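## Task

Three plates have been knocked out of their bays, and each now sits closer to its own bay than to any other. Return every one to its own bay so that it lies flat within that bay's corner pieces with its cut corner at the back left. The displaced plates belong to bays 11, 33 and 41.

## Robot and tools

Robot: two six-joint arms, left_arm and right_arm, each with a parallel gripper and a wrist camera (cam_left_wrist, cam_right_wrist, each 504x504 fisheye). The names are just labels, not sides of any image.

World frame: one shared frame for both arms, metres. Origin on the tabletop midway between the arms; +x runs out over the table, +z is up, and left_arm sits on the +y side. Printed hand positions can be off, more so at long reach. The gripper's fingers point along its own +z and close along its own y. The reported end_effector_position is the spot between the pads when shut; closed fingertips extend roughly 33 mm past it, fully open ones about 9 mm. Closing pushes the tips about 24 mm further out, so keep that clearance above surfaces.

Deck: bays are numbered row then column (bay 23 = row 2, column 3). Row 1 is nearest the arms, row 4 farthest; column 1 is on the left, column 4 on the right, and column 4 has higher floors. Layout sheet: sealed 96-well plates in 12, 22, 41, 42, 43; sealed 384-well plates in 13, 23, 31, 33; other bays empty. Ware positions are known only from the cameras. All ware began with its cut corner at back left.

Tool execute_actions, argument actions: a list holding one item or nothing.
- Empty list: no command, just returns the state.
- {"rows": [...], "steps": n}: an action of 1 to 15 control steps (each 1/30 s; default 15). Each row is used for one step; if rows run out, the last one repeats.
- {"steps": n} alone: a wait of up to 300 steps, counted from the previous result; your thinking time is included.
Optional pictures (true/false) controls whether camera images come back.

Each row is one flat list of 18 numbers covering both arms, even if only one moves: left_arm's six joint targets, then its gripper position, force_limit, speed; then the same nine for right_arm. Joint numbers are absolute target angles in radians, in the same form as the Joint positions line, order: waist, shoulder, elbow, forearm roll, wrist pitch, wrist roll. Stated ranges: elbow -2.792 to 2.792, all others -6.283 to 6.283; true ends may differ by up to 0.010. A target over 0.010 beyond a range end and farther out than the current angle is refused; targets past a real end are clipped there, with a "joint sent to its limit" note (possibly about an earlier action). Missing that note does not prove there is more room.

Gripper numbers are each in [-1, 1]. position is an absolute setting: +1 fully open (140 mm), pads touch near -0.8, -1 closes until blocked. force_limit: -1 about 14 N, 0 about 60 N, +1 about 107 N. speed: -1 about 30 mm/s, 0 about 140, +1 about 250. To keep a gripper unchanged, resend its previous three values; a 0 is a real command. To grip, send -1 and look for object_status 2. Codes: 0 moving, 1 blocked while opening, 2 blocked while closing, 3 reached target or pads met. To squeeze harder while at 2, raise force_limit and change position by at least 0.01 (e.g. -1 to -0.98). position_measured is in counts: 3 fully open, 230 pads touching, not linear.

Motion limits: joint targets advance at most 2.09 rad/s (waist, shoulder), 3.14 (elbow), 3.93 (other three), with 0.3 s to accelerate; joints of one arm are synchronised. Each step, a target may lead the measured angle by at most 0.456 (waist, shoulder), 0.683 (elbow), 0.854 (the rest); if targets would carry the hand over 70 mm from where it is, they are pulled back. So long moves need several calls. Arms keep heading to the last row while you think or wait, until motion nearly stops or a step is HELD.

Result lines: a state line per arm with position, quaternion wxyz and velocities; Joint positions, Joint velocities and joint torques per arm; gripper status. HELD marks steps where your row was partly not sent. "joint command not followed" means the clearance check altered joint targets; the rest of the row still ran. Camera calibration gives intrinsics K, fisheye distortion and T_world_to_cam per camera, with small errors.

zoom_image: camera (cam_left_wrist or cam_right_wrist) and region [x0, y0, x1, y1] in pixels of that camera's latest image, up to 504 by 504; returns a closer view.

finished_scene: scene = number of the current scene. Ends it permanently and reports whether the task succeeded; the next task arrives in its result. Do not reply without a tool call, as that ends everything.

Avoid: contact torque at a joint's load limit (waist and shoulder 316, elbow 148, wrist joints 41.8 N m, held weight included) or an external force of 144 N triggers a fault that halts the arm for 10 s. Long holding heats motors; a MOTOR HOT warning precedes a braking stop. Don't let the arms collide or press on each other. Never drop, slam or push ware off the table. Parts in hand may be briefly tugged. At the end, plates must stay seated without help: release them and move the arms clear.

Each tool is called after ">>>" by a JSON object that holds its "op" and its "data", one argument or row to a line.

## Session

>>> {"op": "execute_actions", "data": {
  "actions": []
}}

Scene clock: 0.00 s of 9600.00 s.
left_arm: end_effector_position=(+0.7155, +0.4391, +0.3219) position_measured=3 object_status=3 end_effector_quat_wxyz=(+0.000, +0.995, -0.100, +0.000) end_effector_velocity=(-0.000, -0.000, +0.001) end_effector_angular_velocity=(-0.001, -0.002, -0.000) | right_arm: end_effector_position=(+0.6514, -0.5635, +0.3233) position_measured=3 object_status=3 end_effector_quat_wxyz=(-0.000, +0.997, -0.082, +0.000) end_effector_velocity=(-0.000, -0.001, -0.000) end_effector_angular_velocity=(-0.002, +0.001, -0.000)
Joint positions: left_arm=[-0.052  0.165  1.603 -0.001  1.373  1.517] | right_arm=[-0.053  0.163  1.603  0.001  1.375  1.518]
Joint velocities: left_arm=[-0.    -0.002  0.    -0.001 -0.001  0.   ] | right_arm=[-0.     0.     0.    -0.002 -0.     0.   ]
Joint torques (N m, as the joint torque sensors report them, + toward a larger angle): no reading

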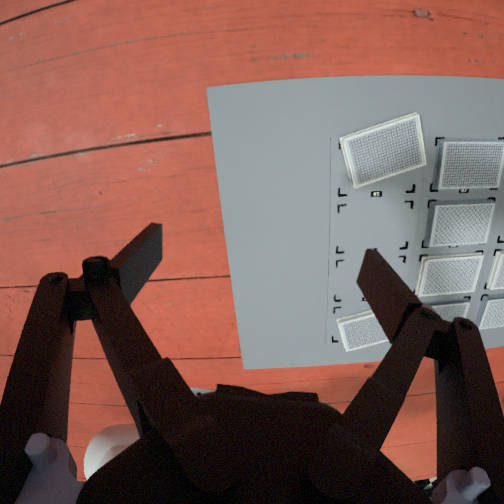

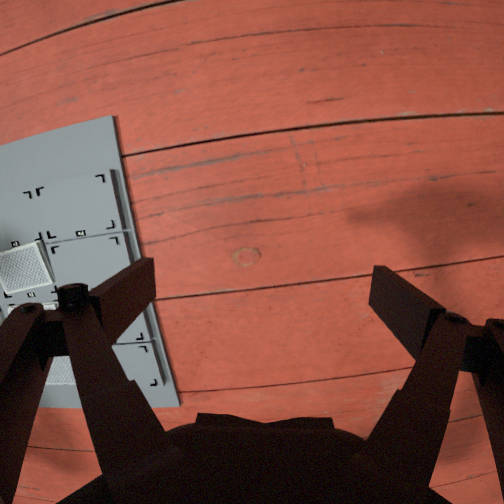

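>>> {"op": "execute_actions", "data": {
  "actions": [
    {"rows":[[-0.2993,0.4318,1.6491,0,1.0607,-0.8003,0.4,0,0,-0.053,0.163,1.603,0,1.375,1.518,1,0,0]],"steps":15}
  ],
  "pictures": false
}}

>>> {"op": "execute_actions", "data": {
  "actions": [
    {"steps":20}
  ]
}}

>>> {"op": "zoom_image", "data": {
  "camera": "cam_left_wrist",
  "region": [190,130,340,300]
}}

Scene clock: 10.10 s of 9600.00 s.
left_arm: end_effector_position=(+0.7507, +0.3129, +0.1896) position_measured=78 object_status=0 end_effector_quat_wxyz=(+0.000, +0.980, +0.197, -0.000) end_effector_velocity=(+0.022, -0.256, -0.272) end_effector_angular_velocity=(+0.001, +0.001, +2.098) | right_arm: end_effector_position=(+0.6512, -0.5638, +0.3233) position_measured=3 object_status=3 end_effector_quat_wxyz=(+0.000, +0.997, -0.082, +0.000) end_effector_velocity=(+0.000, -0.001, +0.000) end_effector_angular_velocity=(-0.001, -0.001, -0.000)
Joint positions: left_arm=[-0.209  0.335  1.633 -0.     1.174  0.762] | right_arm=[-0.053  0.163  1.603  0.     1.375  1.518]
Joint velocities: left_arm=[-0.314  0.337  0.057  0.    -0.394 -2.412] | right_arm=[-0.    -0.    -0.001 -0.001 -0.001 -0.   ]
Joint torques (N m, as the joint torque sensors report them, + toward a larger angle): left_arm=[ -0.52 -80.02 -39.54   3.33  -0.77   0.  ] | right_arm=[ -1.62 -55.98 -39.46   4.11   0.    -0.29]
Steps of this call (steps 1 to 90: nothing new was sent; then 6.60 s passed at rest; steps 91 to 105: all 15 steps of this action). Readings (joint positions | what the end effector reports):
91: left_arm=[-0.052 0.165 1.603 -0.001 1.373 1.517] | right_arm=[-0.053 0.163 1.603 0.001 1.375 1.518] | left_arm position_measured=3 object_status=0 | right_arm position_measured=3 object_status=3
92: left_arm=[-0.054 0.167 1.604 -0.001 1.370 1.508] | right_arm=[-0.053 0.163 1.603 0.001 1.375 1.518] | left_arm position_measured=6 object_status=0 | right_arm position_measured=3 object_status=3
94: left_arm=[-0.071 0.186 1.607 -0.001 1.348 1.448] | right_arm=[-0.053 0.163 1.603 0.001 1.375 1.518] | left_arm position_measured=22 object_status=0 | right_arm position_measured=3 object_status=3
98: left_arm=[-0.127 0.246 1.617 -0.001 1.278 1.237] | right_arm=[-0.053 0.163 1.603 0.000 1.375 1.518] | left_arm position_measured=52 object_status=0 | right_arm position_measured=3 object_status=3
105: the state above

Scene clock: 10.77 s of 9600.00 s.
left_arm: end_effector_position=(+0.7494, +0.2402, +0.1102) position_measured=78 object_status=3 end_effector_quat_wxyz=(+0.000, +0.595, +0.804, +0.000) end_effector_velocity=(-0.000, -0.000, -0.000) end_effector_angular_velocity=(+0.001, +0.000, +0.004) | right_arm: end_effector_position=(+0.6512, -0.5638, +0.3233) position_measured=3 object_status=3 end_effector_quat_wxyz=(+0.000, +0.997, -0.082, +0.000) end_effector_velocity=(+0.000, +0.001, -0.000) end_effector_angular_velocity=(+0.001, -0.001, +0.001)
Joint positions: left_arm=[-0.299  0.432  1.649  0.     1.061 -0.8  ] | right_arm=[-0.053  0.163  1.603 -0.     1.375  1.518]
Joint velocities: left_arm=[-0.     0.001  0.     0.    -0.    -0.004] | right_arm=[ 0.     0.     0.001  0.001 -0.001 -0.   ]
Joint torques (N m, as the joint torque sensors report them, + toward a larger angle): left_arm=[ -1.57 -82.39 -37.6    3.43  -0.12   0.26] | right_arm=[ -1.89 -56.12 -39.34   4.09   0.01  -0.32]
Steps of this call (steps 1 to 20: the robot went on to your last target). Readings (joint positions | what the end effector reports):
1: left_arm=[-0.220 0.346 1.634 -0.000 1.161 0.677] | right_arm=[-0.053 0.163 1.603 0.000 1.375 1.518] | left_arm position_measured=78 object_status=0 | right_arm position_measured=3 object_status=3
2: left_arm=[-0.230 0.357 1.636 -0.000 1.148 0.586] | right_arm=[-0.053 0.163 1.603 0.000 1.375 1.518] | left_arm position_measured=78 object_status=3 | right_arm position_measured=3 object_status=3
4: left_arm=[-0.249 0.377 1.640 -0.000 1.125 0.382] | right_arm=[-0.053 0.163 1.603 0.000 1.375 1.518] | left_arm position_measured=78 object_status=3 | right_arm position_measured=3 object_status=3
8: left_arm=[-0.278 0.409 1.645 -0.000 1.088 -0.104] | right_arm=[-0.053 0.163 1.603 0.000 1.375 1.518] | left_arm position_measured=78 object_status=3 | right_arm position_measured=3 object_status=3
20: the state above
camera_calibration (this result's frames):
cam_left_wrist: T_world_to_cam=[[0.910357, 0.413059, -0.0251526, -0.77492], [0.383068, -0.818146, 0.428832, -0.138769], [0.156554, -0.400025, -0.903034, 0.26485], [0, 0, 0, 1]] pos_world=[0.717148, 0.312501, 0.279186]
cam_right_wrist: T_world_to_cam=[[-0.120212, -0.99234, -0.0284533, -0.468237], [-0.964026, 0.109842, 0.242049, 0.634715], [-0.23707, 0.056527, -0.969847, 0.675007], [0, 0, 0, 1]] pos_world=[0.715618, -0.572526, 0.487699]

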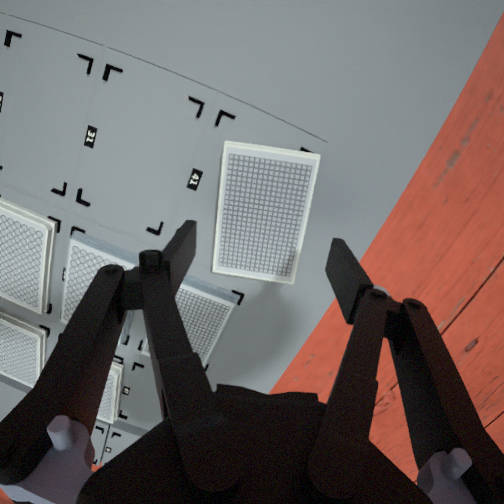

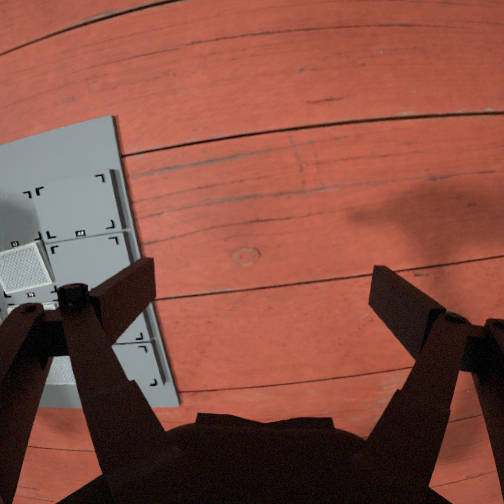

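Region (190, 130, 340, 300) of cam_left_wrist's 504x504 image, scaled by 2.965, with more detail than that image has; it fills the left 445 columns of this view, and the rest is white.

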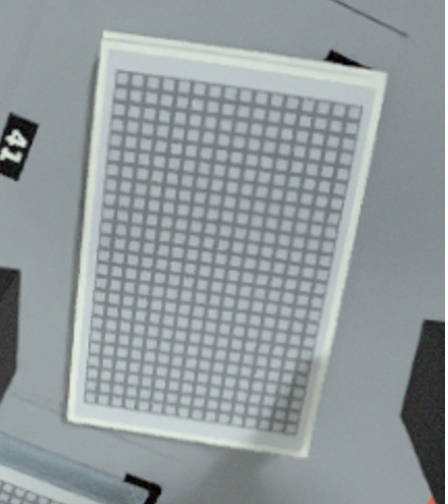

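>>> {"op": "execute_actions", "data": {
  "actions": [
    {"rows":[[-0.2962,0.4655,1.6907,0,0.9854,-0.7772,0.4,0,-0.5,-0.053,0.163,1.603,0,1.375,1.518,1,0,0]],"steps":15}
  ]
}}

Scene clock: 19.40 s of 9600.00 s.
left_arm: end_effector_position=(+0.7477, +0.2437, +0.0652) position_measured=78 object_status=3 end_effector_quat_wxyz=(+0.000, +0.602, +0.798, +0.000) end_effector_velocity=(-0.000, +0.000, -0.001) end_effector_angular_velocity=(+0.000, +0.000, -0.000) | right_arm: end_effector_position=(+0.6512, -0.5638, +0.3233) position_measured=3 object_status=3 end_effector_quat_wxyz=(+0.000, +0.997, -0.082, +0.000) end_effector_velocity=(-0.000, -0.000, -0.000) end_effector_angular_velocity=(-0.001, +0.000, -0.000)
Joint positions: left_arm=[-0.296  0.466  1.691 -0.     0.985 -0.777] | right_arm=[-0.053  0.163  1.603 -0.     1.375  1.518]
Joint velocities: left_arm=[-0.     0.001  0.001  0.    -0.001 -0.   ] | right_arm=[ 0.    -0.     0.    -0.001 -0.     0.001]
Joint torques (N m, as the joint torque sensors report them, + toward a larger angle): left_arm=[ -0.23 -85.75 -36.21   3.47   0.02  -0.01] | right_arm=[ -2.02 -55.49 -39.32   4.07   0.03  -0.29]
Steps of this call (steps 1 to 30: the robot went on to your last target; steps 31 to 90: nothing new was sent; then 5.13 s passed at rest; steps 91 to 105: all 15 steps of this action). Readings (joint positions | what the end effector reports):
91: left_arm=[-0.299 0.432 1.649 -0.000 1.060 -0.800] | right_arm=[-0.053 0.163 1.603 -0.000 1.375 1.518] | left_arm position_measured=78 object_status=3 | right_arm position_measured=3 object_status=3
92: left_arm=[-0.299 0.435 1.653 -0.000 1.052 -0.798] | right_arm=[-0.053 0.163 1.603 -0.000 1.375 1.518] | left_arm position_measured=78 object_status=3 | right_arm position_measured=3 object_status=3
94: left_arm=[-0.297 0.456 1.680 -0.000 1.006 -0.784] | right_arm=[-0.053 0.163 1.603 -0.000 1.375 1.518] | left_arm position_measured=78 object_status=3 | right_arm position_measured=3 object_status=3
98: left_arm=[-0.296 0.466 1.691 -0.000 0.986 -0.777] | right_arm=[-0.053 0.163 1.603 -0.000 1.375 1.518] | left_arm position_measured=78 object_status=3 | right_arm position_measured=3 object_status=3
105: the state above
camera_calibration (this result's frames):
cam_left_wrist: T_world_to_cam=[[0.918312, 0.395056, -0.0251627, -0.777547], [0.366887, -0.825518, 0.428851, -0.102073], [0.148648, -0.403051, -0.903025, 0.232511], [0, 0, 0, 1]] pos_world=[0.716918, 0.316626, 0.234172]
cam_right_wrist: T_world_to_cam=[[-0.120213, -0.99234, -0.0284552, -0.468237], [-0.964021, 0.109841, 0.24207, 0.634712], [-0.23709, 0.0565314, -0.969841, 0.675009], [0, 0, 0, 1]] pos_world=[0.715625, -0.572527, 0.487683]

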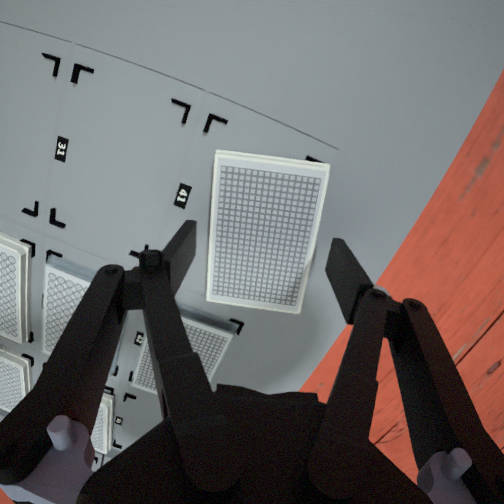

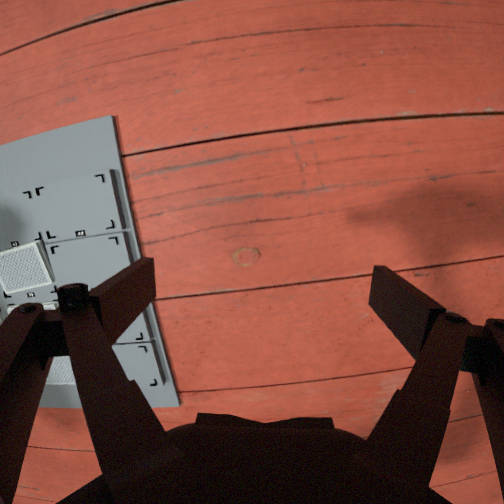

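>>> {"op": "execute_actions", "data": {
  "actions": [
    {"rows":[[-0.2962,0.483,1.7036,0,0.955,-0.7772,0.4,0,-0.5,-0.053,0.163,1.603,0,1.375,1.518,1,0,0],[-0.2962,0.483,1.7036,0,0.955,-0.7772,0.4,0,-0.5,-0.053,0.163,1.603,0,1.375,1.518,1,0,0],[-0.2962,0.483,1.7036,0,0.955,-0.7772,0.4,0,-0.5,-0.053,0.163,1.603,0,1.375,1.518,1,0,0],[-0.2962,0.483,1.7036,0,0.955,-0.7772,0.4,0,-0.5,-0.053,0.163,1.603,0,1.375,1.518,1,0,0],[-0.2962,0.483,1.7036,0,0.955,-0.7772,0.4,0,-0.5,-0.053,0.163,1.603,0,1.375,1.518,1,0,0],[-0.2962,0.483,1.7036,0,0.955,-0.7772,0.4,0,-0.5,-0.053,0.163,1.603,0,1.375,1.518,1,0,0],[-0.2962,0.483,1.7036,0,0.955,-0.7772,0.4,0,-0.5,-0.053,0.163,1.603,0,1.375,1.518,1,0,0],[-0.2962,0.4869,1.7063,0,0.9484,-0.7772,0.4,0,-0.5,-0.053,0.163,1.603,0,1.375,1.518,1,0,0]],"steps":15}
  ]
}}

Scene clock: 30.30 s of 9600.00 s.
left_arm: end_effector_position=(+0.7477, +0.2437, +0.0421) position_measured=78 object_status=3 end_effector_quat_wxyz=(+0.000, +0.602, +0.798, +0.000) end_effector_velocity=(+0.000, +0.000, +0.001) end_effector_angular_velocity=(-0.001, -0.001, +0.001) | right_arm: end_effector_position=(+0.6512, -0.5638, +0.3233) position_measured=3 object_status=3 end_effector_quat_wxyz=(+0.000, +0.997, -0.082, +0.000) end_effector_velocity=(+0.000, +0.001, +0.000) end_effector_angular_velocity=(+0.002, -0.000, +0.000)
Joint positions: left_arm=[-0.296  0.487  1.706  0.     0.948 -0.777] | right_arm=[-0.053  0.163  1.603 -0.     1.375  1.518]
Joint velocities: left_arm=[ 0.    -0.001  0.    -0.    -0.001 -0.   ] | right_arm=[ 0.    -0.    -0.     0.002  0.    -0.   ]
Joint torques (N m, as the joint torque sensors report them, + toward a larger angle): left_arm=[ -0.08 -88.02 -35.15   3.41  -0.51  -0.11] | right_arm=[ -2.82 -55.02 -39.04   4.06   0.11  -0.38]
Steps of this call (steps 1 to 15: the robot went on to your last target; steps 16 to 90: nothing new was sent; then 7.40 s passed at rest; steps 91 to 105: all 15 steps of this action). Readings (joint positions | what the end effector reports):
91: left_arm=[-0.296 0.466 1.691 0.000 0.985 -0.777] | right_arm=[-0.053 0.163 1.603 -0.000 1.375 1.518] | left_arm position_measured=78 object_status=3 | right_arm position_measured=3 object_status=3
92: left_arm=[-0.296 0.469 1.693 0.000 0.978 -0.777] | right_arm=[-0.053 0.163 1.603 -0.000 1.375 1.518] | left_arm position_measured=78 object_status=3 | right_arm position_measured=3 object_status=3
94: left_arm=[-0.296 0.482 1.703 0.000 0.957 -0.777] | right_arm=[-0.053 0.163 1.603 -0.000 1.375 1.518] | left_arm position_measured=78 object_status=3 | right_arm position_measured=3 object_status=3
98: left_arm=[-0.296 0.483 1.704 0.000 0.955 -0.777] | right_arm=[-0.053 0.163 1.603 -0.000 1.375 1.518] | left_arm position_measured=78 object_status=3 | right_arm position_measured=3 object_status=3
105: the state above
camera_calibration (this result's frames):
cam_left_wrist: T_world_to_cam=[[0.918296, 0.395094, -0.0251517, -0.778172], [0.366916, -0.825504, 0.428854, -0.0921816], [0.148675, -0.403044, -0.903024, 0.211663], [0, 0, 0, 1]] pos_world=[0.716947, 0.316664, 0.211096]
cam_right_wrist: T_world_to_cam=[[-0.120213, -0.99234, -0.0284553, -0.468237], [-0.964021, 0.109841, 0.24207, 0.634711], [-0.23709, 0.0565314, -0.969841, 0.675009], [0, 0, 0, 1]] pos_world=[0.715625, -0.572527, 0.487683]

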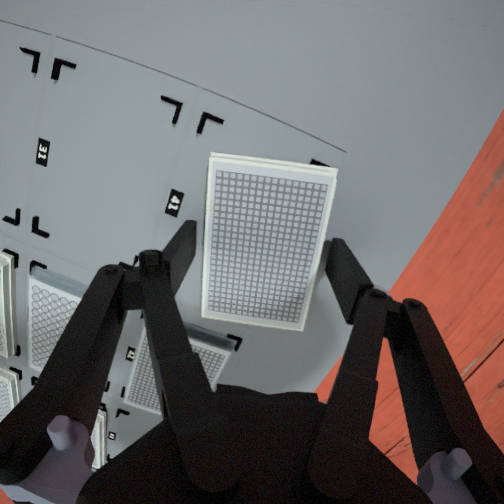

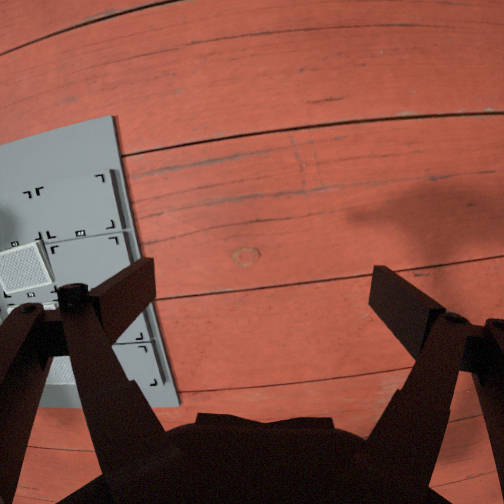

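>>> {"op": "execute_actions", "data": {
  "actions": [
    {"rows":[[-0.2962,0.4875,1.7067,0,0.9474,-0.7772,-1,0,-0.5,-0.053,0.163,1.603,0,1.375,1.518,1,0,0]],"steps":15}
  ],
  "pictures": false
}}

Scene clock: 33.97 s of 9600.00 s.
left_arm: end_effector_position=(+0.7477, +0.2437, +0.0414) position_measured=108 object_status=2 end_effector_quat_wxyz=(+0.000, +0.602, +0.798, -0.000) end_effector_velocity=(-0.000, -0.000, +0.001) end_effector_angular_velocity=(-0.000, +0.000, -0.000) | right_arm: end_effector_position=(+0.6512, -0.5638, +0.3233) position_measured=3 object_status=3 end_effector_quat_wxyz=(+0.000, +0.997, -0.082, +0.000) end_effector_velocity=(+0.000, -0.001, -0.000) end_effector_angular_velocity=(-0.002, -0.001, -0.001)
Joint positions: left_arm=[-0.296  0.487  1.707 -0.     0.947 -0.777] | right_arm=[-0.053  0.163  1.603 -0.     1.375  1.518]
Joint velocities: left_arm=[ 0.    -0.001 -0.    -0.     0.001  0.   ] | right_arm=[-0.     0.    -0.    -0.001 -0.001  0.001]
Joint torques (N m, as the joint torque sensors report them, + toward a larger angle): left_arm=[  1.93 -73.4  -32.36   4.92  -2.1    0.21] | right_arm=[ -2.13 -55.85 -39.31   4.16  -0.06  -0.4 ]
Steps of this call (steps 1 to 15: the robot went on to your last target; steps 16 to 90: nothing new was sent; then 0.17 s passed at rest; steps 91 to 105: all 15 steps of this action). Readings (joint positions | what the end effector reports):
91: left_arm=[-0.296 0.487 1.706 -0.000 0.948 -0.777] | right_arm=[-0.053 0.163 1.603 -0.000 1.375 1.518] | left_arm position_measured=78 object_status=0 | right_arm position_measured=3 object_status=3
92: left_arm=[-0.296 0.487 1.706 -0.000 0.948 -0.777] | right_arm=[-0.053 0.163 1.603 -0.000 1.375 1.518] | left_arm position_measured=80 object_status=0 | right_arm position_measured=3 object_status=3
94: left_arm=[-0.296 0.487 1.707 -0.000 0.947 -0.777] | right_arm=[-0.053 0.163 1.603 -0.000 1.375 1.518] | left_arm position_measured=89 object_status=0 | right_arm position_measured=3 object_status=3
98: left_arm=[-0.296 0.487 1.707 -0.000 0.947 -0.777] | right_arm=[-0.053 0.163 1.603 -0.000 1.375 1.518] | left_arm position_measured=108 object_status=0 | right_arm position_measured=3 object_status=3
105: the state above

>>> {"op": "execute_actions", "data": {
  "actions": [
    {"rows":[[-0.2962,0.483,1.7036,0,0.955,-0.7772,-1,0,-0.5,-0.053,0.163,1.603,0,1.375,1.518,1,0,0],[-0.2962,0.483,1.7036,0,0.955,-0.7772,-1,0,-0.5,-0.053,0.163,1.603,0,1.375,1.518,1,0,0],[-0.2962,0.483,1.7036,0,0.955,-0.7772,-1,0,-0.5,-0.053,0.163,1.603,0,1.375,1.518,1,0,0],[-0.2962,0.461,1.6873,0,0.9933,-0.7772,-1,0,-0.5,-0.053,0.163,1.603,0,1.375,1.518,1,0,0],[-0.2962,0.461,1.6873,0,0.9933,-0.7772,-1,0,-0.5,-0.053,0.163,1.603,0,1.375,1.518,1,0,0],[-0.2962,0.461,1.6873,0,0.9933,-0.7772,-1,0,-0.5,-0.053,0.163,1.603,0,1.375,1.518,1,0,0],[-0.2962,0.461,1.6873,0,0.9933,-0.7772,-1,0,-0.5,-0.053,0.163,1.603,0,1.375,1.518,1,0,0],[-0.2962,0.461,1.6873,0,0.9933,-0.7772,-1,0,-0.5,-0.053,0.163,1.603,0,1.375,1.518,1,0,0],[-0.3094,0.427,1.74,0,0.9746,-0.5204,-1,0,-0.5,-0.053,0.163,1.603,0,1.375,1.518,1,0,0],[-0.3094,0.427,1.74,0,0.9746,-0.5204,-1,0,-0.5,-0.053,0.163,1.603,0,1.375,1.518,1,0,0],[-0.3094,0.427,1.74,0,0.9746,-0.5204,-1,0,-0.5,-0.053,0.163,1.603,0,1.375,1.518,1,0,0],[-0.3094,0.427,1.74,0,0.9746,-0.5204,-1,0,-0.5,-0.053,0.163,1.603,0,1.375,1.518,1,0,0],[-0.3094,0.427,1.74,0,0.9746,-0.5204,-1,0,-0.5,-0.053,0.163,1.603,0,1.375,1.518,1,0,0],[-0.3094,0.427,1.74,0,0.9746,-0.5204,-1,0,-0.5,-0.053,0.163,1.603,0,1.375,1.518,1,0,0],[-0.3094,0.427,1.74,0,0.9746,-0.5204,-1,0,-0.5,-0.053,0.163,1.603,0,1.375,1.518,1,0,0]],"steps":15}
  ],
  "pictures": false
}}

>>> {"op": "execute_actions", "data": {
  "actions": [
    {"rows":[[-0.3094,0.427,1.74,0,0.9746,-0.5204,-1,0,-0.5,-0.053,0.163,1.603,0,1.375,1.518,1,0,0],[-0.3094,0.427,1.74,0,0.9746,-0.5204,-1,0,-0.5,-0.053,0.163,1.603,0,1.375,1.518,1,0,0],[-0.3094,0.427,1.74,0,0.9746,-0.5204,-1,0,-0.5,-0.053,0.163,1.603,0,1.375,1.518,1,0,0],[-0.3094,0.4415,1.751,0,0.9491,-0.5204,-1,0,-0.5,-0.053,0.163,1.603,0,1.375,1.518,1,0,0]],"steps":12}
  ]
}}

>>> {"op": "zoom_image", "data": {
  "camera": "cam_left_wrist",
  "region": [170,100,370,240]
}}

Scene clock: 50.67 s of 9600.00 s.
left_arm: end_effector_position=(+0.7257, +0.2466, +0.0704) position_measured=109 object_status=2 end_effector_quat_wxyz=(-0.000, +0.688, +0.726, -0.000) end_effector_velocity=(-0.100, +0.012, +0.002) end_effector_angular_velocity=(-0.003, -0.005, -1.066) | right_arm: end_effector_position=(+0.6512, -0.5638, +0.3233) position_measured=3 object_status=3 end_effector_quat_wxyz=(+0.000, +0.997, -0.082, +0.000) end_effector_velocity=(+0.000, +0.000, +0.000) end_effector_angular_velocity=(+0.001, -0.001, -0.001)
Joint positions: left_arm=[-0.307  0.432  1.732 -0.     0.978 -0.563] | right_arm=[-0.053  0.163  1.603 -0.     1.375  1.518]
Joint velocities: left_arm=[-0.053 -0.133  0.204  0.    -0.076  1.012] | right_arm=[-0.    -0.    -0.     0.002 -0.001  0.   ]
Joint torques (N m, as the joint torque sensors report them, + toward a larger angle): left_arm=[  2.03 -75.58 -37.97   3.4   -0.22  -0.03] | right_arm=[ -2.39 -55.89 -39.1    4.13  -0.04  -0.27]
Steps of this call (steps 1 to 15: the robot went on to your last target; steps 16 to 90: nothing new was sent; then 13.20 s passed at rest; steps 91 to 105: all 15 steps of this action). Readings (joint positions | what the end effector reports):
91: left_arm=[-0.296 0.487 1.707 -0.000 0.947 -0.777] | right_arm=[-0.053 0.163 1.603 -0.000 1.375 1.518] | left_arm position_measured=108 object_status=2 | right_arm position_measured=3 object_status=3
92: left_arm=[-0.296 0.486 1.706 0.000 0.951 -0.777] | right_arm=[-0.053 0.163 1.603 -0.000 1.375 1.518] | left_arm position_measured=108 object_status=2 | right_arm position_measured=3 object_status=3
94: left_arm=[-0.296 0.483 1.704 0.000 0.955 -0.777] | right_arm=[-0.053 0.163 1.603 -0.000 1.375 1.518] | left_arm position_measured=109 object_status=2 | right_arm position_measured=3 object_status=3
98: left_arm=[-0.296 0.461 1.687 0.000 0.992 -0.777] | right_arm=[-0.053 0.163 1.603 -0.000 1.375 1.518] | left_arm position_measured=109 object_status=2 | right_arm position_measured=3 object_status=3
105: the state above

Scene clock: 51.07 s of 9600.00 s.
left_arm: end_effector_position=(+0.7216, +0.2471, +0.0550) position_measured=109 object_status=2 end_effector_quat_wxyz=(+0.000, +0.704, +0.710, -0.000) end_effector_velocity=(+0.001, -0.000, +0.000) end_effector_angular_velocity=(-0.000, -0.001, +0.000) | right_arm: end_effector_position=(+0.6512, -0.5638, +0.3233) position_measured=3 object_status=3 end_effector_quat_wxyz=(+0.000, +0.997, -0.082, +0.000) end_effector_velocity=(-0.001, -0.000, -0.001) end_effector_angular_velocity=(+0.000, +0.001, -0.000)
Joint positions: left_arm=[-0.309  0.441  1.751 -0.     0.949 -0.52 ] | right_arm=[-0.053  0.163  1.603 -0.     1.375  1.518]
Joint velocities: left_arm=[ 0.     0.    -0.001  0.    -0.    -0.   ] | right_arm=[-0.     0.     0.001 -0.    -0.    -0.   ]
Joint torques (N m, as the joint torque sensors report them, + toward a larger angle): left_arm=[ -1.61 -83.28 -36.68   3.55  -0.41  -0.45] | right_arm=[ -2.9  -56.23 -39.38   4.15   0.03  -0.39]
Steps of this call (steps 1 to 12: all 12 steps of this action). Readings (joint positions | what the end effector reports):
1: left_arm=[-0.309 0.429 1.737 -0.000 0.976 -0.536] | right_arm=[-0.053 0.163 1.603 -0.000 1.375 1.518] | left_arm position_measured=109 object_status=2 | right_arm position_measured=3 object_status=3
2: left_arm=[-0.309 0.427 1.739 -0.000 0.975 -0.523] | right_arm=[-0.053 0.163 1.603 -0.000 1.375 1.518] | left_arm position_measured=109 object_status=2 | right_arm position_measured=3 object_status=3
4: left_arm=[-0.309 0.427 1.740 -0.000 0.974 -0.521] | right_arm=[-0.053 0.163 1.603 -0.000 1.375 1.518] | left_arm position_measured=109 object_status=2 | right_arm position_measured=3 object_status=3
8: left_arm=[-0.309 0.441 1.751 -0.000 0.950 -0.520] | right_arm=[-0.053 0.163 1.603 -0.000 1.375 1.518] | left_arm position_measured=109 object_status=2 | right_arm position_measured=3 object_status=3
12: the state above
camera_calibration (this result's frames):
cam_left_wrist: T_world_to_cam=[[0.990411, 0.135833, -0.0252207, -0.743088], [0.133456, -0.893444, 0.42889, 0.0999028], [0.0357243, -0.428143, -0.903004, 0.316291], [0, 0, 0, 1]] pos_world=[0.711331, 0.325612, 0.224024]
cam_right_wrist: T_world_to_cam=[[-0.120213, -0.99234, -0.0284552, -0.468237], [-0.964021, 0.109841, 0.24207, 0.634712], [-0.23709, 0.0565313, -0.969841, 0.675009], [0, 0, 0, 1]] pos_world=[0.715625, -0.572527, 0.487683]

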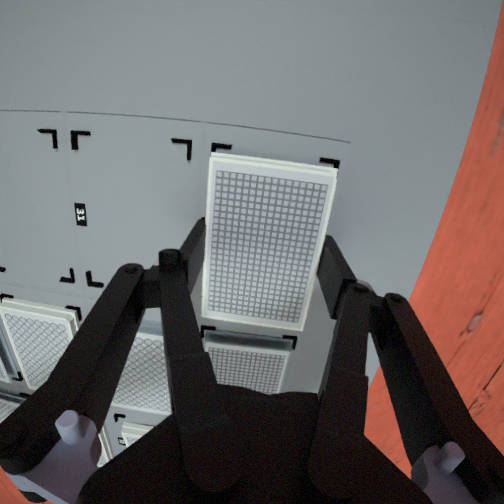

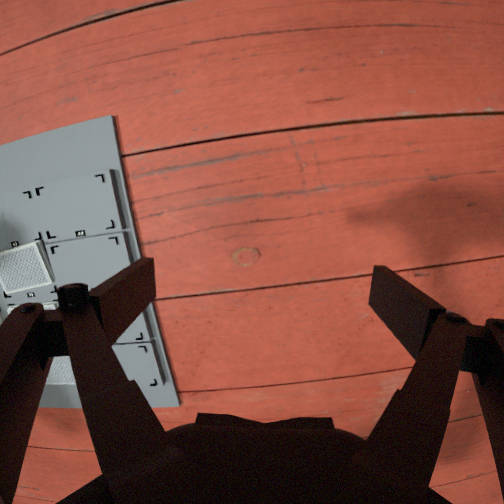

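Region (170, 100, 370, 240) of cam_left_wrist's 504x504 image, scaled by 2.520, with more detail than that image has; it fills the top 353 rows of this view, and the rest is white.

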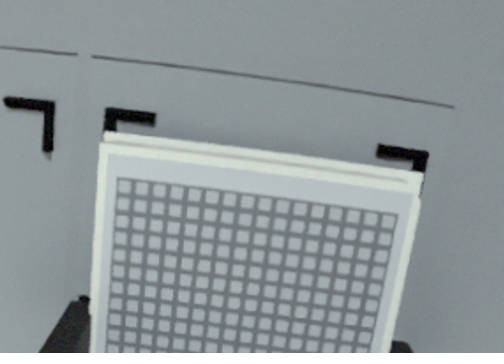

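>>> {"op": "execute_actions", "data": {
  "actions": [
    {"rows":[[-0.3068,0.4418,1.7506,0,0.9492,-0.5178,-1,0,-0.5,-0.053,0.163,1.603,0,1.375,1.518,1,0,0],[-0.3068,0.4418,1.7506,0,0.9492,-0.5178,-1,0,-0.5,-0.053,0.163,1.603,0,1.375,1.518,1,0,0],[-0.3068,0.4418,1.7506,0,0.9492,-0.5178,-1,0,-0.5,-0.053,0.163,1.603,0,1.375,1.518,1,0,0],[-0.3068,0.4418,1.7506,0,0.9492,-0.5178,-1,0,-0.5,-0.053,0.163,1.603,0,1.375,1.518,1,0,0],[-0.3068,0.4492,1.7559,0,0.9365,-0.5178,-1,0,-0.5,-0.053,0.163,1.603,0,1.375,1.518,1,0,0]],"steps":12}
  ]
}}

>>> {"op": "zoom_image", "data": {
  "camera": "cam_left_wrist",
  "region": [170,100,370,240]
}}

Scene clock: 61.63 s of 9600.00 s.
left_arm: end_effector_position=(+0.7227, +0.2487, +0.0472) position_measured=109 object_status=2 end_effector_quat_wxyz=(+0.000, +0.704, +0.710, +0.000) end_effector_velocity=(-0.001, -0.000, -0.000) end_effector_angular_velocity=(-0.001, +0.002, +0.003) | right_arm: end_effector_position=(+0.6512, -0.5638, +0.3233) position_measured=3 object_status=3 end_effector_quat_wxyz=(+0.000, +0.997, -0.082, +0.000) end_effector_velocity=(+0.001, +0.000, +0.000) end_effector_angular_velocity=(+0.001, -0.002, +0.001)
Joint positions: left_arm=[-0.307  0.449  1.756  0.     0.937 -0.518] | right_arm=[-0.053  0.163  1.603 -0.     1.375  1.518]
Joint velocities: left_arm=[ 0.     0.     0.    -0.002 -0.    -0.001] | right_arm=[ 0.    -0.    -0.     0.001 -0.001 -0.001]
Joint torques (N m, as the joint torque sensors report them, + toward a larger angle): left_arm=[ -1.62 -81.35 -36.99   2.81  -0.19   0.17] | right_arm=[ -1.71 -54.95 -39.13   4.14   0.05  -0.26]
Steps of this call (steps 1 to 15: the robot went on to your last target; steps 16 to 90: nothing new was sent; then 7.17 s passed at rest; steps 91 to 102: all 12 steps of this action). Readings (joint positions | what the end effector reports):
91: left_arm=[-0.309 0.442 1.751 0.000 0.949 -0.520] | right_arm=[-0.053 0.163 1.603 -0.000 1.375 1.518] | left_arm position_measured=109 object_status=2 | right_arm position_measured=3 object_status=3
92: left_arm=[-0.308 0.442 1.751 0.000 0.949 -0.519] | right_arm=[-0.053 0.163 1.603 -0.000 1.375 1.518] | left_arm position_measured=109 object_status=2 | right_arm position_measured=3 object_status=3
94: left_arm=[-0.307 0.442 1.751 0.000 0.949 -0.518] | right_arm=[-0.053 0.163 1.603 -0.000 1.375 1.518] | left_arm position_measured=109 object_status=2 | right_arm position_measured=3 object_status=3
98: left_arm=[-0.307 0.449 1.756 0.000 0.937 -0.518] | right_arm=[-0.053 0.163 1.603 -0.000 1.375 1.518] | left_arm position_measured=109 object_status=2 | right_arm position_measured=3 object_status=3
102: the state above
camera_calibration (this result's frames):
cam_left_wrist: T_world_to_cam=[[0.990427, 0.135738, -0.0250991, -0.744586], [0.133322, -0.893519, 0.428776, 0.104674], [0.0357745, -0.428017, -0.903062, 0.309865], [0, 0, 0, 1]] pos_world=[0.712417, 0.327224, 0.216257]
cam_right_wrist: T_world_to_cam=[[-0.120213, -0.99234, -0.0284554, -0.468237], [-0.964021, 0.109841, 0.24207, 0.634711], [-0.23709, 0.0565315, -0.969841, 0.675009], [0, 0, 0, 1]] pos_world=[0.715625, -0.572527, 0.487683]

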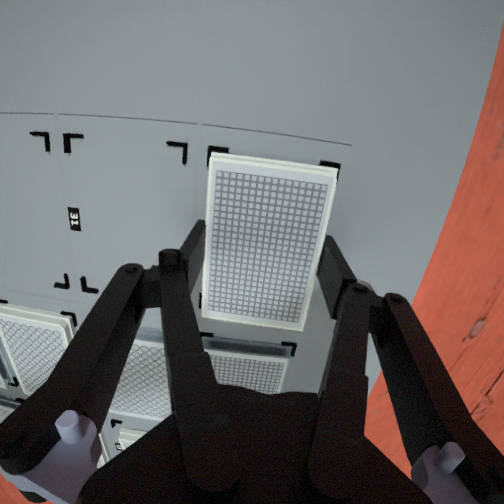

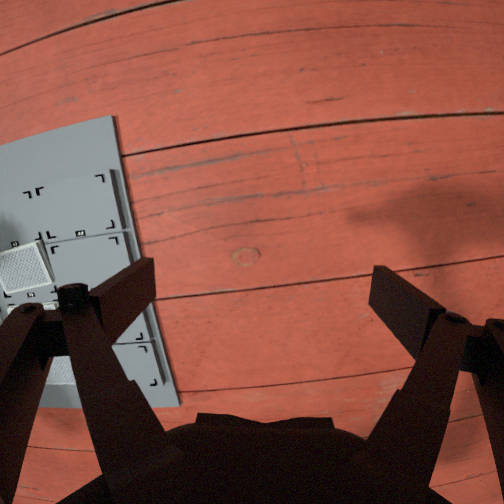

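Region (170, 100, 370, 240) of cam_left_wrist's 504x504 image, scaled by 2.520, with more detail than that image has; it fills the top 353 rows of this view, and the rest is white.

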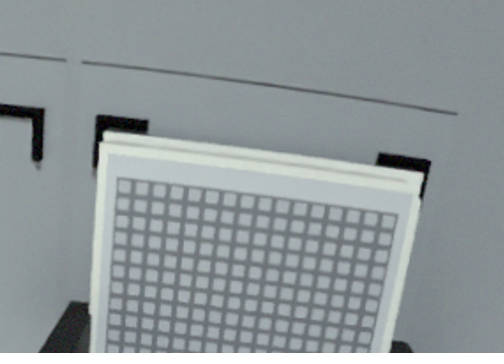

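>>> {"op": "execute_actions", "data": {
  "actions": [
    {"rows":[[-0.3068,0.4522,1.758,0,0.9314,-0.5178,-1,0,-0.5,-0.053,0.163,1.603,0,1.375,1.518,1,0,0],[-0.3068,0.4522,1.758,0,0.9314,-0.5178,-1,0,-0.5,-0.053,0.163,1.603,0,1.375,1.518,1,0,0],[-0.3068,0.4522,1.758,0,0.9314,-0.5178,-1,0,-0.5,-0.053,0.163,1.603,0,1.375,1.518,1,0,0],[-0.3068,0.4522,1.758,0,0.9314,-0.5178,-1,0,-0.5,-0.053,0.163,1.603,0,1.375,1.518,1,0,0],[-0.3068,0.4542,1.7594,0,0.928,-0.5178,-1,0,-0.5,-0.053,0.163,1.603,0,1.375,1.518,1,0,0],[-0.3068,0.4542,1.7594,0,0.928,-0.5178,-1,0,-0.5,-0.053,0.163,1.603,0,1.375,1.518,1,0,0],[-0.3068,0.4542,1.7594,0,0.928,-0.5178,-1,0,-0.5,-0.053,0.163,1.603,0,1.375,1.518,1,0,0],[-0.3068,0.4542,1.7594,0,0.928,-0.5178,-1,0,-0.5,-0.053,0.163,1.603,0,1.375,1.518,1,0,0],[-0.3068,0.4557,1.7604,0,0.9255,-0.5178,-1,0,-0.5,-0.053,0.163,1.603,0,1.375,1.518,1,0,0]],"steps":15}
  ]
}}

>>> {"op": "zoom_image", "data": {
  "camera": "cam_left_wrist",
  "region": [170,100,370,240]
}}

Scene clock: 70.67 s of 9600.00 s.
left_arm: end_effector_position=(+0.7226, +0.2487, +0.0406) position_measured=109 object_status=2 end_effector_quat_wxyz=(+0.000, +0.704, +0.710, -0.000) end_effector_velocity=(-0.001, +0.001, -0.002) end_effector_angular_velocity=(+0.001, +0.002, +0.001) | right_arm: end_effector_position=(+0.6512, -0.5638, +0.3233) position_measured=3 object_status=3 end_effector_quat_wxyz=(+0.000, +0.997, -0.082, +0.000) end_effector_velocity=(+0.000, +0.000, +0.000) end_effector_angular_velocity=(-0.000, -0.001, +0.001)
Joint positions: left_arm=[-0.307  0.456  1.76  -0.     0.926 -0.518] | right_arm=[-0.053  0.163  1.603 -0.     1.375  1.518]
Joint velocities: left_arm=[-0.     0.001  0.003  0.    -0.002 -0.001] | right_arm=[ 0.     0.    -0.    -0.    -0.    -0.001]
Joint torques (N m, as the joint torque sensors report them, + toward a larger angle): left_arm=[ -1.05 -71.2  -28.9    3.96  -2.1   -0.17] | right_arm=[ -1.71 -55.81 -39.15   4.05   0.13  -0.28]
Steps of this call (steps 1 to 15: the robot went on to your last target; steps 16 to 90: nothing new was sent; then 5.53 s passed at rest; steps 91 to 105: all 15 steps of this action). Readings (joint positions | what the end effector reports):
91: left_arm=[-0.307 0.449 1.756 -0.000 0.936 -0.518] | right_arm=[-0.053 0.163 1.603 -0.000 1.375 1.518] | left_arm position_measured=109 object_status=2 | right_arm position_measured=3 object_status=3
92: left_arm=[-0.307 0.451 1.757 -0.000 0.934 -0.518] | right_arm=[-0.053 0.163 1.603 -0.000 1.375 1.518] | left_arm position_measured=109 object_status=2 | right_arm position_measured=3 object_status=3
94: left_arm=[-0.307 0.452 1.758 -0.000 0.932 -0.518] | right_arm=[-0.053 0.163 1.603 -0.000 1.375 1.518] | left_arm position_measured=109 object_status=2 | right_arm position_measured=3 object_status=3
98: left_arm=[-0.307 0.454 1.759 -0.000 0.928 -0.518] | right_arm=[-0.053 0.163 1.603 -0.000 1.375 1.518] | left_arm position_measured=109 object_status=2 | right_arm position_measured=3 object_status=3
105: the state above
camera_calibration (this result's frames):
cam_left_wrist: T_world_to_cam=[[0.990417, 0.135802, -0.0251209, -0.744688], [0.133384, -0.893443, 0.428916, 0.107417], [0.0358036, -0.428156, -0.902995, 0.303879], [0, 0, 0, 1]] pos_world=[0.712344, 0.327209, 0.209621]
cam_right_wrist: T_world_to_cam=[[-0.120213, -0.99234, -0.0284552, -0.468237], [-0.964021, 0.109841, 0.24207, 0.634711], [-0.23709, 0.0565313, -0.969841, 0.675009], [0, 0, 0, 1]] pos_world=[0.715625, -0.572527, 0.487683]

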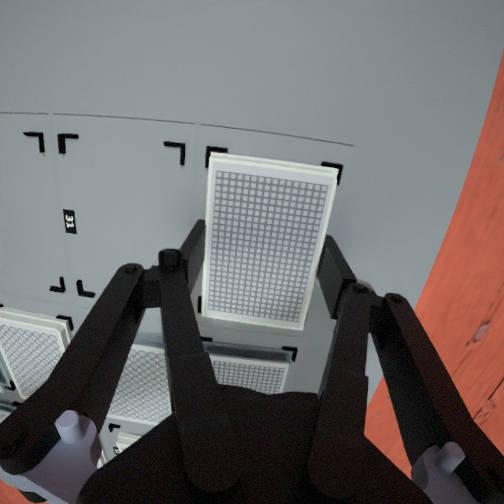

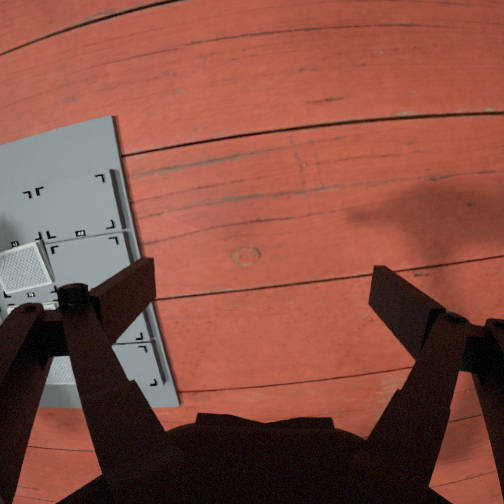

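Region (170, 100, 370, 240) of cam_left_wrist's 504x504 image, scaled by 2.520, with more detail than that image has; it fills the top 353 rows of this view, and the rest is white.

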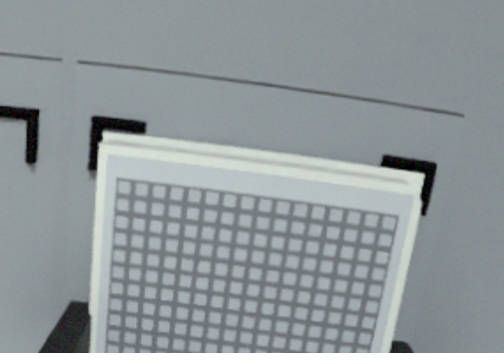

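>>> {"op": "execute_actions", "data": {
  "actions": [
    {"rows":[[-0.3068,0.4547,1.7597,0,0.9272,-0.5178,0.4,0,-0.5,-0.053,0.163,1.603,0,1.375,1.518,1,0,0],[-0.3068,0.4547,1.7597,0,0.9272,-0.5178,0.4,0,-0.5,-0.053,0.163,1.603,0,1.375,1.518,1,0,0],[-0.3068,0.4547,1.7597,0,0.9272,-0.5178,0.4,0,-0.5,-0.053,0.163,1.603,0,1.375,1.518,1,0,0],[-0.3068,0.4547,1.7597,0,0.9272,-0.5178,0.4,0,-0.5,-0.053,0.163,1.603,0,1.375,1.518,1,0,0],[-0.3068,0.4547,1.7597,0,0.9272,-0.5178,0.4,0,-0.5,-0.053,0.163,1.603,0,1.375,1.518,1,0,0],[-0.3068,0.4547,1.7597,0,0.9272,-0.5178,0.4,0,-0.5,-0.053,0.163,1.603,0,1.375,1.518,1,0,0],[-0.3068,0.4547,1.7597,0,0.9272,-0.5178,0.4,0,-0.5,-0.053,0.163,1.603,0,1.375,1.518,1,0,0],[-0.3068,0.4547,1.7597,0,0.9272,-0.5178,0.4,0,-0.5,-0.053,0.163,1.603,0,1.375,1.518,1,0,0],[-0.3068,0.3915,1.7095,0,1.0406,-0.5178,0.4,0,-0.5,-0.053,0.163,1.603,0,1.375,1.518,1,0,0]],"steps":15}
  ],
  "pictures": false
}}

>>> {"op": "execute_actions", "data": {
  "actions": [
    {"steps":5}
  ]
}}

>>> {"op": "zoom_image", "data": {
  "camera": "cam_left_wrist",
  "region": [190,130,340,300]
}}

Scene clock: 82.73 s of 9600.00 s.
left_arm: end_effector_position=(+0.7225, +0.2488, +0.1108) position_measured=78 object_status=3 end_effector_quat_wxyz=(+0.001, +0.704, +0.710, +0.000) end_effector_velocity=(-0.011, +0.006, +0.007) end_effector_angular_velocity=(+0.014, +0.026, -0.001) | right_arm: end_effector_position=(+0.6512, -0.5638, +0.3233) position_measured=3 object_status=3 end_effector_quat_wxyz=(+0.000, +0.997, -0.082, +0.000) end_effector_velocity=(-0.000, -0.000, +0.000) end_effector_angular_velocity=(-0.001, +0.000, +0.001)
Joint positions: left_arm=[-0.307  0.391  1.709  0.     1.039 -0.518] | right_arm=[-0.053  0.163  1.603 -0.     1.375  1.518]
Joint velocities: left_arm=[ 0.    -0.01  -0.001 -0.     0.039  0.002] | right_arm=[-0.    -0.     0.    -0.001  0.    -0.001]
Joint torques (N m, as the joint torque sensors report them, + toward a larger angle): left_arm=[ -4.55 -25.91 -15.74   1.9   -0.27  -0.11] | right_arm=[ -2.83 -55.9  -39.2    4.11   0.13  -0.23]
Steps of this call (steps 1 to 15: the robot went on to your last target; steps 16 to 90: nothing new was sent; then 8.57 s passed at rest; steps 91 to 105: all 15 steps of this action). Readings (joint positions | what the end effector reports):
91: left_arm=[-0.307 0.456 1.760 0.000 0.925 -0.518] | right_arm=[-0.053 0.163 1.603 -0.000 1.375 1.518] | left_arm position_measured=109 object_status=0 | right_arm position_measured=3 object_status=3
92: left_arm=[-0.307 0.456 1.760 0.000 0.926 -0.518] | right_arm=[-0.053 0.163 1.603 -0.000 1.375 1.518] | left_arm position_measured=109 object_status=0 | right_arm position_measured=3 object_status=3
94: left_arm=[-0.307 0.455 1.760 0.000 0.927 -0.518] | right_arm=[-0.053 0.163 1.603 -0.000 1.375 1.518] | left_arm position_measured=97 object_status=0 | right_arm position_measured=3 object_status=3
98: left_arm=[-0.307 0.455 1.760 0.000 0.927 -0.518] | right_arm=[-0.053 0.163 1.603 -0.000 1.375 1.518] | left_arm position_measured=80 object_status=0 | right_arm position_measured=3 object_status=3
105: the state above

Scene clock: 82.90 s of 9600.00 s.
left_arm: end_effector_position=(+0.7219, +0.2491, +0.1103) position_measured=78 object_status=3 end_effector_quat_wxyz=(-0.000, +0.704, +0.710, +0.000) end_effector_velocity=(-0.000, +0.000, -0.001) end_effector_angular_velocity=(+0.001, +0.001, -0.000) | right_arm: end_effector_position=(+0.6512, -0.5638, +0.3233) position_measured=3 object_status=3 end_effector_quat_wxyz=(+0.000, +0.997, -0.082, +0.000) end_effector_velocity=(+0.000, -0.000, +0.000) end_effector_angular_velocity=(-0.000, -0.001, +0.000)
Joint positions: left_arm=[-0.307  0.391  1.71   0.     1.041 -0.518] | right_arm=[-0.053  0.163  1.603 -0.     1.375  1.518]
Joint velocities: left_arm=[ 0.     0.001 -0.     0.     0.001  0.   ] | right_arm=[-0.    -0.    -0.     0.    -0.001 -0.   ]
Joint torques (N m, as the joint torque sensors report them, + toward a larger angle): left_arm=[ -1.18 -77.01 -37.2    3.47  -0.6    0.02] | right_arm=[ -1.91 -55.81 -39.25   4.19   0.08  -0.36]
Steps of this call (steps 1 to 5: the robot went on to your last target). Readings (joint positions | what the end effector reports):
1: left_arm=[-0.307 0.391 1.710 0.000 1.040 -0.518] | right_arm=[-0.053 0.163 1.603 -0.000 1.375 1.518] | left_arm position_measured=78 object_status=3 | right_arm position_measured=3 object_status=3
2: left_arm=[-0.307 0.391 1.710 0.000 1.040 -0.518] | right_arm=[-0.053 0.163 1.603 -0.000 1.375 1.518] | left_arm position_measured=78 object_status=3 | right_arm position_measured=3 object_status=3
4: left_arm=[-0.307 0.391 1.710 0.000 1.041 -0.518] | right_arm=[-0.053 0.163 1.603 -0.000 1.375 1.518] | left_arm position_measured=78 object_status=3 | right_arm position_measured=3 object_status=3
5: the state above
camera_calibration (this result's frames):
cam_left_wrist: T_world_to_cam=[[0.990416, 0.135792, -0.0252389, -0.742345], [0.133433, -0.893533, 0.428712, 0.0780136], [0.0356637, -0.427971, -0.903089, 0.367108], [0, 0, 0, 1]] pos_world=[0.711728, 0.327623, 0.27935]
cam_right_wrist: T_world_to_cam=[[-0.120213, -0.99234, -0.0284553, -0.468237], [-0.964021, 0.109841, 0.24207, 0.634712], [-0.23709, 0.0565314, -0.969841, 0.675009], [0, 0, 0, 1]] pos_world=[0.715625, -0.572527, 0.487683]

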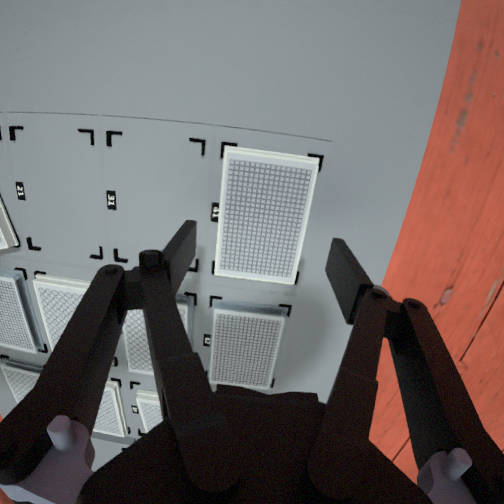

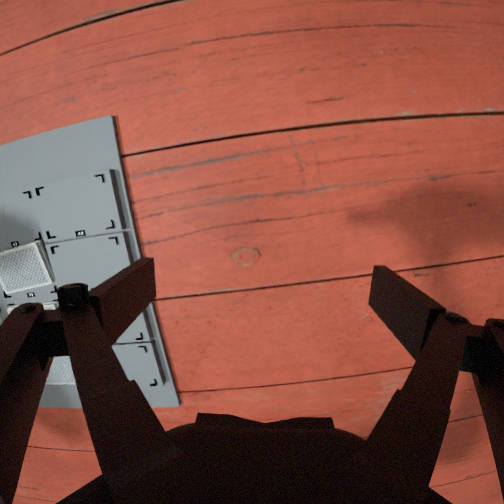

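Region (190, 130, 340, 300) of cam_left_wrist's 504x504 image, scaled by 2.965, with more detail than that image has; it fills the left 445 columns of this view, and the rest is white.

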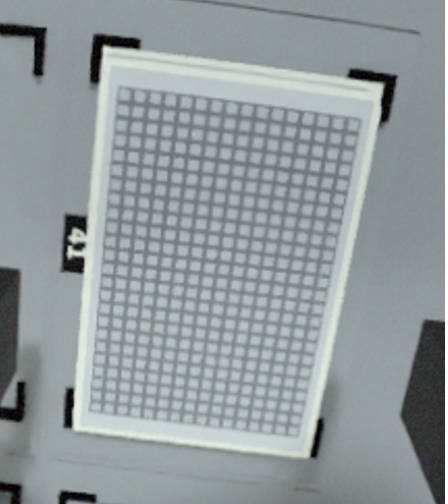

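>>> {"op": "execute_actions", "data": {
  "actions": [
    {"rows":[[-0.48,0.17,1.95,0,1.02,-0.8,0.4,0,-0.5,-0.053,0.163,1.603,0,1.375,1.518,1,0,0],[-0.48,0.17,1.95,0,1.02,-0.8,0.4,0,-0.5,-0.053,0.163,1.603,0,1.375,1.518,1,0,0],[-0.48,0.17,1.95,0,1.02,-0.8,0.4,0,-0.5,-0.053,0.163,1.603,0,1.375,1.518,1,0,0],[-0.48,0.17,1.95,0,1.02,-0.8,0.4,0,-0.5,-0.053,0.163,1.603,0,1.375,1.518,1,0,0],[-0.48,0.17,1.95,0,1.02,-0.8,0.4,0,-0.5,-0.053,0.163,1.603,0,1.375,1.518,1,0,0],[-0.48,0.17,1.95,0,1.02,-0.8,0.4,0,-0.5,-0.053,0.163,1.603,0,1.375,1.518,1,0,0],[-0.6575,-0.0222,2.2236,0,0.9402,-1.1085,0.4,0,-0.5,-0.053,0.163,1.603,0,1.375,1.518,1,0,0]],"steps":15}
  ],
  "pictures": false
}}

>>> {"op": "execute_actions", "data": {
  "actions": [
    {"steps":15}
  ]
}}

>>> {"op": "zoom_image", "data": {
  "camera": "cam_left_wrist",
  "region": [190,130,340,300]
}}

Scene clock: 95.63 s of 9600.00 s.
left_arm: end_effector_position=(+0.4977, +0.2336, +0.1252) position_measured=78 object_status=3 end_effector_quat_wxyz=(-0.000, +0.647, +0.762, +0.000) end_effector_velocity=(-0.517, +0.070, -0.041) end_effector_angular_velocity=(-0.003, -0.004, +0.382) | right_arm: end_effector_position=(+0.6512, -0.5638, +0.3233) position_measured=3 object_status=3 end_effector_quat_wxyz=(+0.000, +0.997, -0.082, +0.000) end_effector_velocity=(-0.000, -0.000, -0.000) end_effector_angular_velocity=(+0.000, +0.000, -0.001)
Joint positions: left_arm=[-0.536  0.117  2.043 -0.     0.983 -0.902] | right_arm=[-0.053  0.163  1.603 -0.     1.375  1.518]
Joint velocities: left_arm=[-0.553 -0.636  0.824 -0.    -0.192 -0.935] | right_arm=[-0.  0. -0.  0.  0.  0.]
Joint torques (N m, as the joint torque sensors report them, + toward a larger angle): left_arm=[ -0.09 -49.32 -34.09   3.58  -0.2    0.23] | right_arm=[ -1.71 -54.85 -39.38   4.02   0.1   -0.43]
Steps of this call (steps 1 to 15: the robot went on to your last target; steps 16 to 90: nothing new was sent; then 9.23 s passed at rest; steps 91 to 105: all 15 steps of this action). Readings (joint positions | what the end effector reports):
91: left_arm=[-0.307 0.391 1.710 -0.000 1.041 -0.518] | right_arm=[-0.053 0.163 1.603 -0.000 1.375 1.518] | left_arm position_measured=78 object_status=3 | right_arm position_measured=3 object_status=3
92: left_arm=[-0.311 0.387 1.714 -0.000 1.040 -0.524] | right_arm=[-0.053 0.163 1.603 -0.000 1.375 1.518] | left_arm position_measured=78 object_status=3 | right_arm position_measured=3 object_status=3
94: left_arm=[-0.335 0.356 1.749 -0.000 1.037 -0.564] | right_arm=[-0.053 0.163 1.603 -0.000 1.375 1.518] | left_arm position_measured=78 object_status=3 | right_arm position_measured=3 object_status=3
98: left_arm=[-0.407 0.265 1.850 -0.000 1.028 -0.682] | right_arm=[-0.053 0.163 1.603 -0.000 1.375 1.518] | left_arm position_measured=78 object_status=3 | right_arm position_measured=3 object_status=3
105: the state above

Scene clock: 96.13 s of 9600.00 s.
left_arm: end_effector_position=(+0.3894, +0.2605, +0.1102) position_measured=78 object_status=3 end_effector_quat_wxyz=(-0.000, +0.614, +0.789, -0.000) end_effector_velocity=(-0.000, +0.000, +0.001) end_effector_angular_velocity=(-0.001, -0.001, +0.001) | right_arm: end_effector_position=(+0.6512, -0.5638, +0.3233) position_measured=3 object_status=3 end_effector_quat_wxyz=(+0.000, +0.997, -0.082, +0.000) end_effector_velocity=(+0.000, -0.000, -0.000) end_effector_angular_velocity=(-0.000, -0.000, -0.001)
Joint positions: left_arm=[-0.657 -0.022  2.224 -0.     0.94  -1.108] | right_arm=[-0.053  0.163  1.603 -0.     1.375  1.518]
Joint velocities: left_arm=[-0.    -0.003  0.001  0.    -0.    -0.001] | right_arm=[-0. -0.  0. -0. -0.  0.]
Joint torques (N m, as the joint torque sensors report them, + toward a larger angle): left_arm=[  1.25 -35.14 -33.91   2.89  -0.6    0.35] | right_arm=[ -2.83 -55.77 -39.22   4.05   0.12  -0.17]
Steps of this call (steps 1 to 15: the robot went on to your last target). Readings (joint positions | what the end effector reports):
1: left_arm=[-0.555 0.095 2.071 -0.000 0.976 -0.934] | right_arm=[-0.053 0.163 1.603 -0.000 1.375 1.518] | left_arm position_measured=78 object_status=3 | right_arm position_measured=3 object_status=3
2: left_arm=[-0.574 0.074 2.099 -0.000 0.969 -0.966] | right_arm=[-0.053 0.163 1.603 -0.000 1.375 1.518] | left_arm position_measured=78 object_status=3 | right_arm position_measured=3 object_status=3
4: left_arm=[-0.612 0.030 2.155 -0.000 0.956 -1.031] | right_arm=[-0.053 0.163 1.603 -0.000 1.375 1.518] | left_arm position_measured=78 object_status=3 | right_arm position_measured=3 object_status=3
8: left_arm=[-0.657 -0.022 2.223 -0.000 0.941 -1.107] | right_arm=[-0.053 0.163 1.603 -0.000 1.375 1.518] | left_arm position_measured=78 object_status=3 | right_arm position_measured=3 object_status=3
15: the state above
camera_calibration (this result's frames):
cam_left_wrist: T_world_to_cam=[[0.929746, 0.367337, -0.0252362, -0.451189], [0.342004, -0.836169, 0.428783, 0.0364232], [0.136406, -0.40729, -0.903055, 0.339097], [0, 0, 0, 1]] pos_world=[0.360779, 0.334305, 0.27922]
cam_right_wrist: T_world_to_cam=[[-0.120213, -0.99234, -0.0284554, -0.468237], [-0.964021, 0.109841, 0.24207, 0.634712], [-0.23709, 0.0565315, -0.969841, 0.675009], [0, 0, 0, 1]] pos_world=[0.715625, -0.572527, 0.487683]

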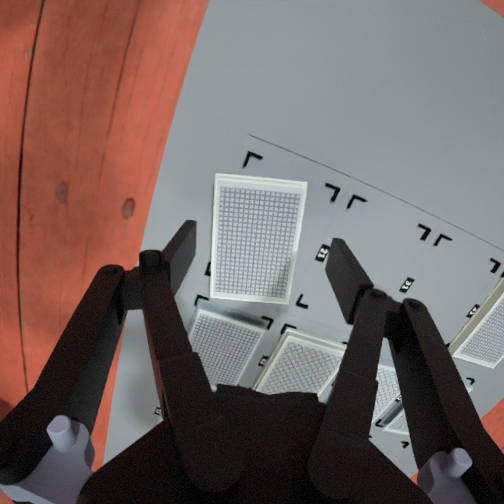

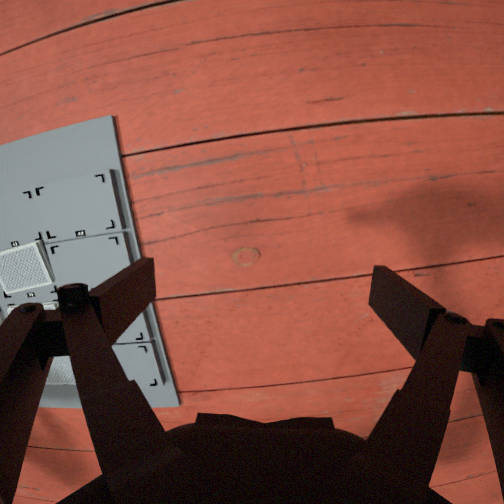

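Region (190, 130, 340, 300) of cam_left_wrist's 504x504 image, scaled by 2.965, with more detail than that image has; it fills the left 445 columns of this view, and the rest is white.

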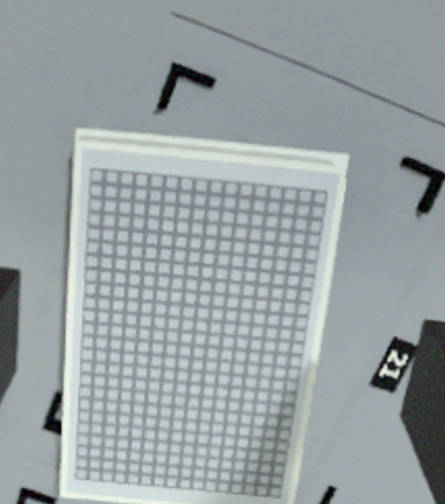

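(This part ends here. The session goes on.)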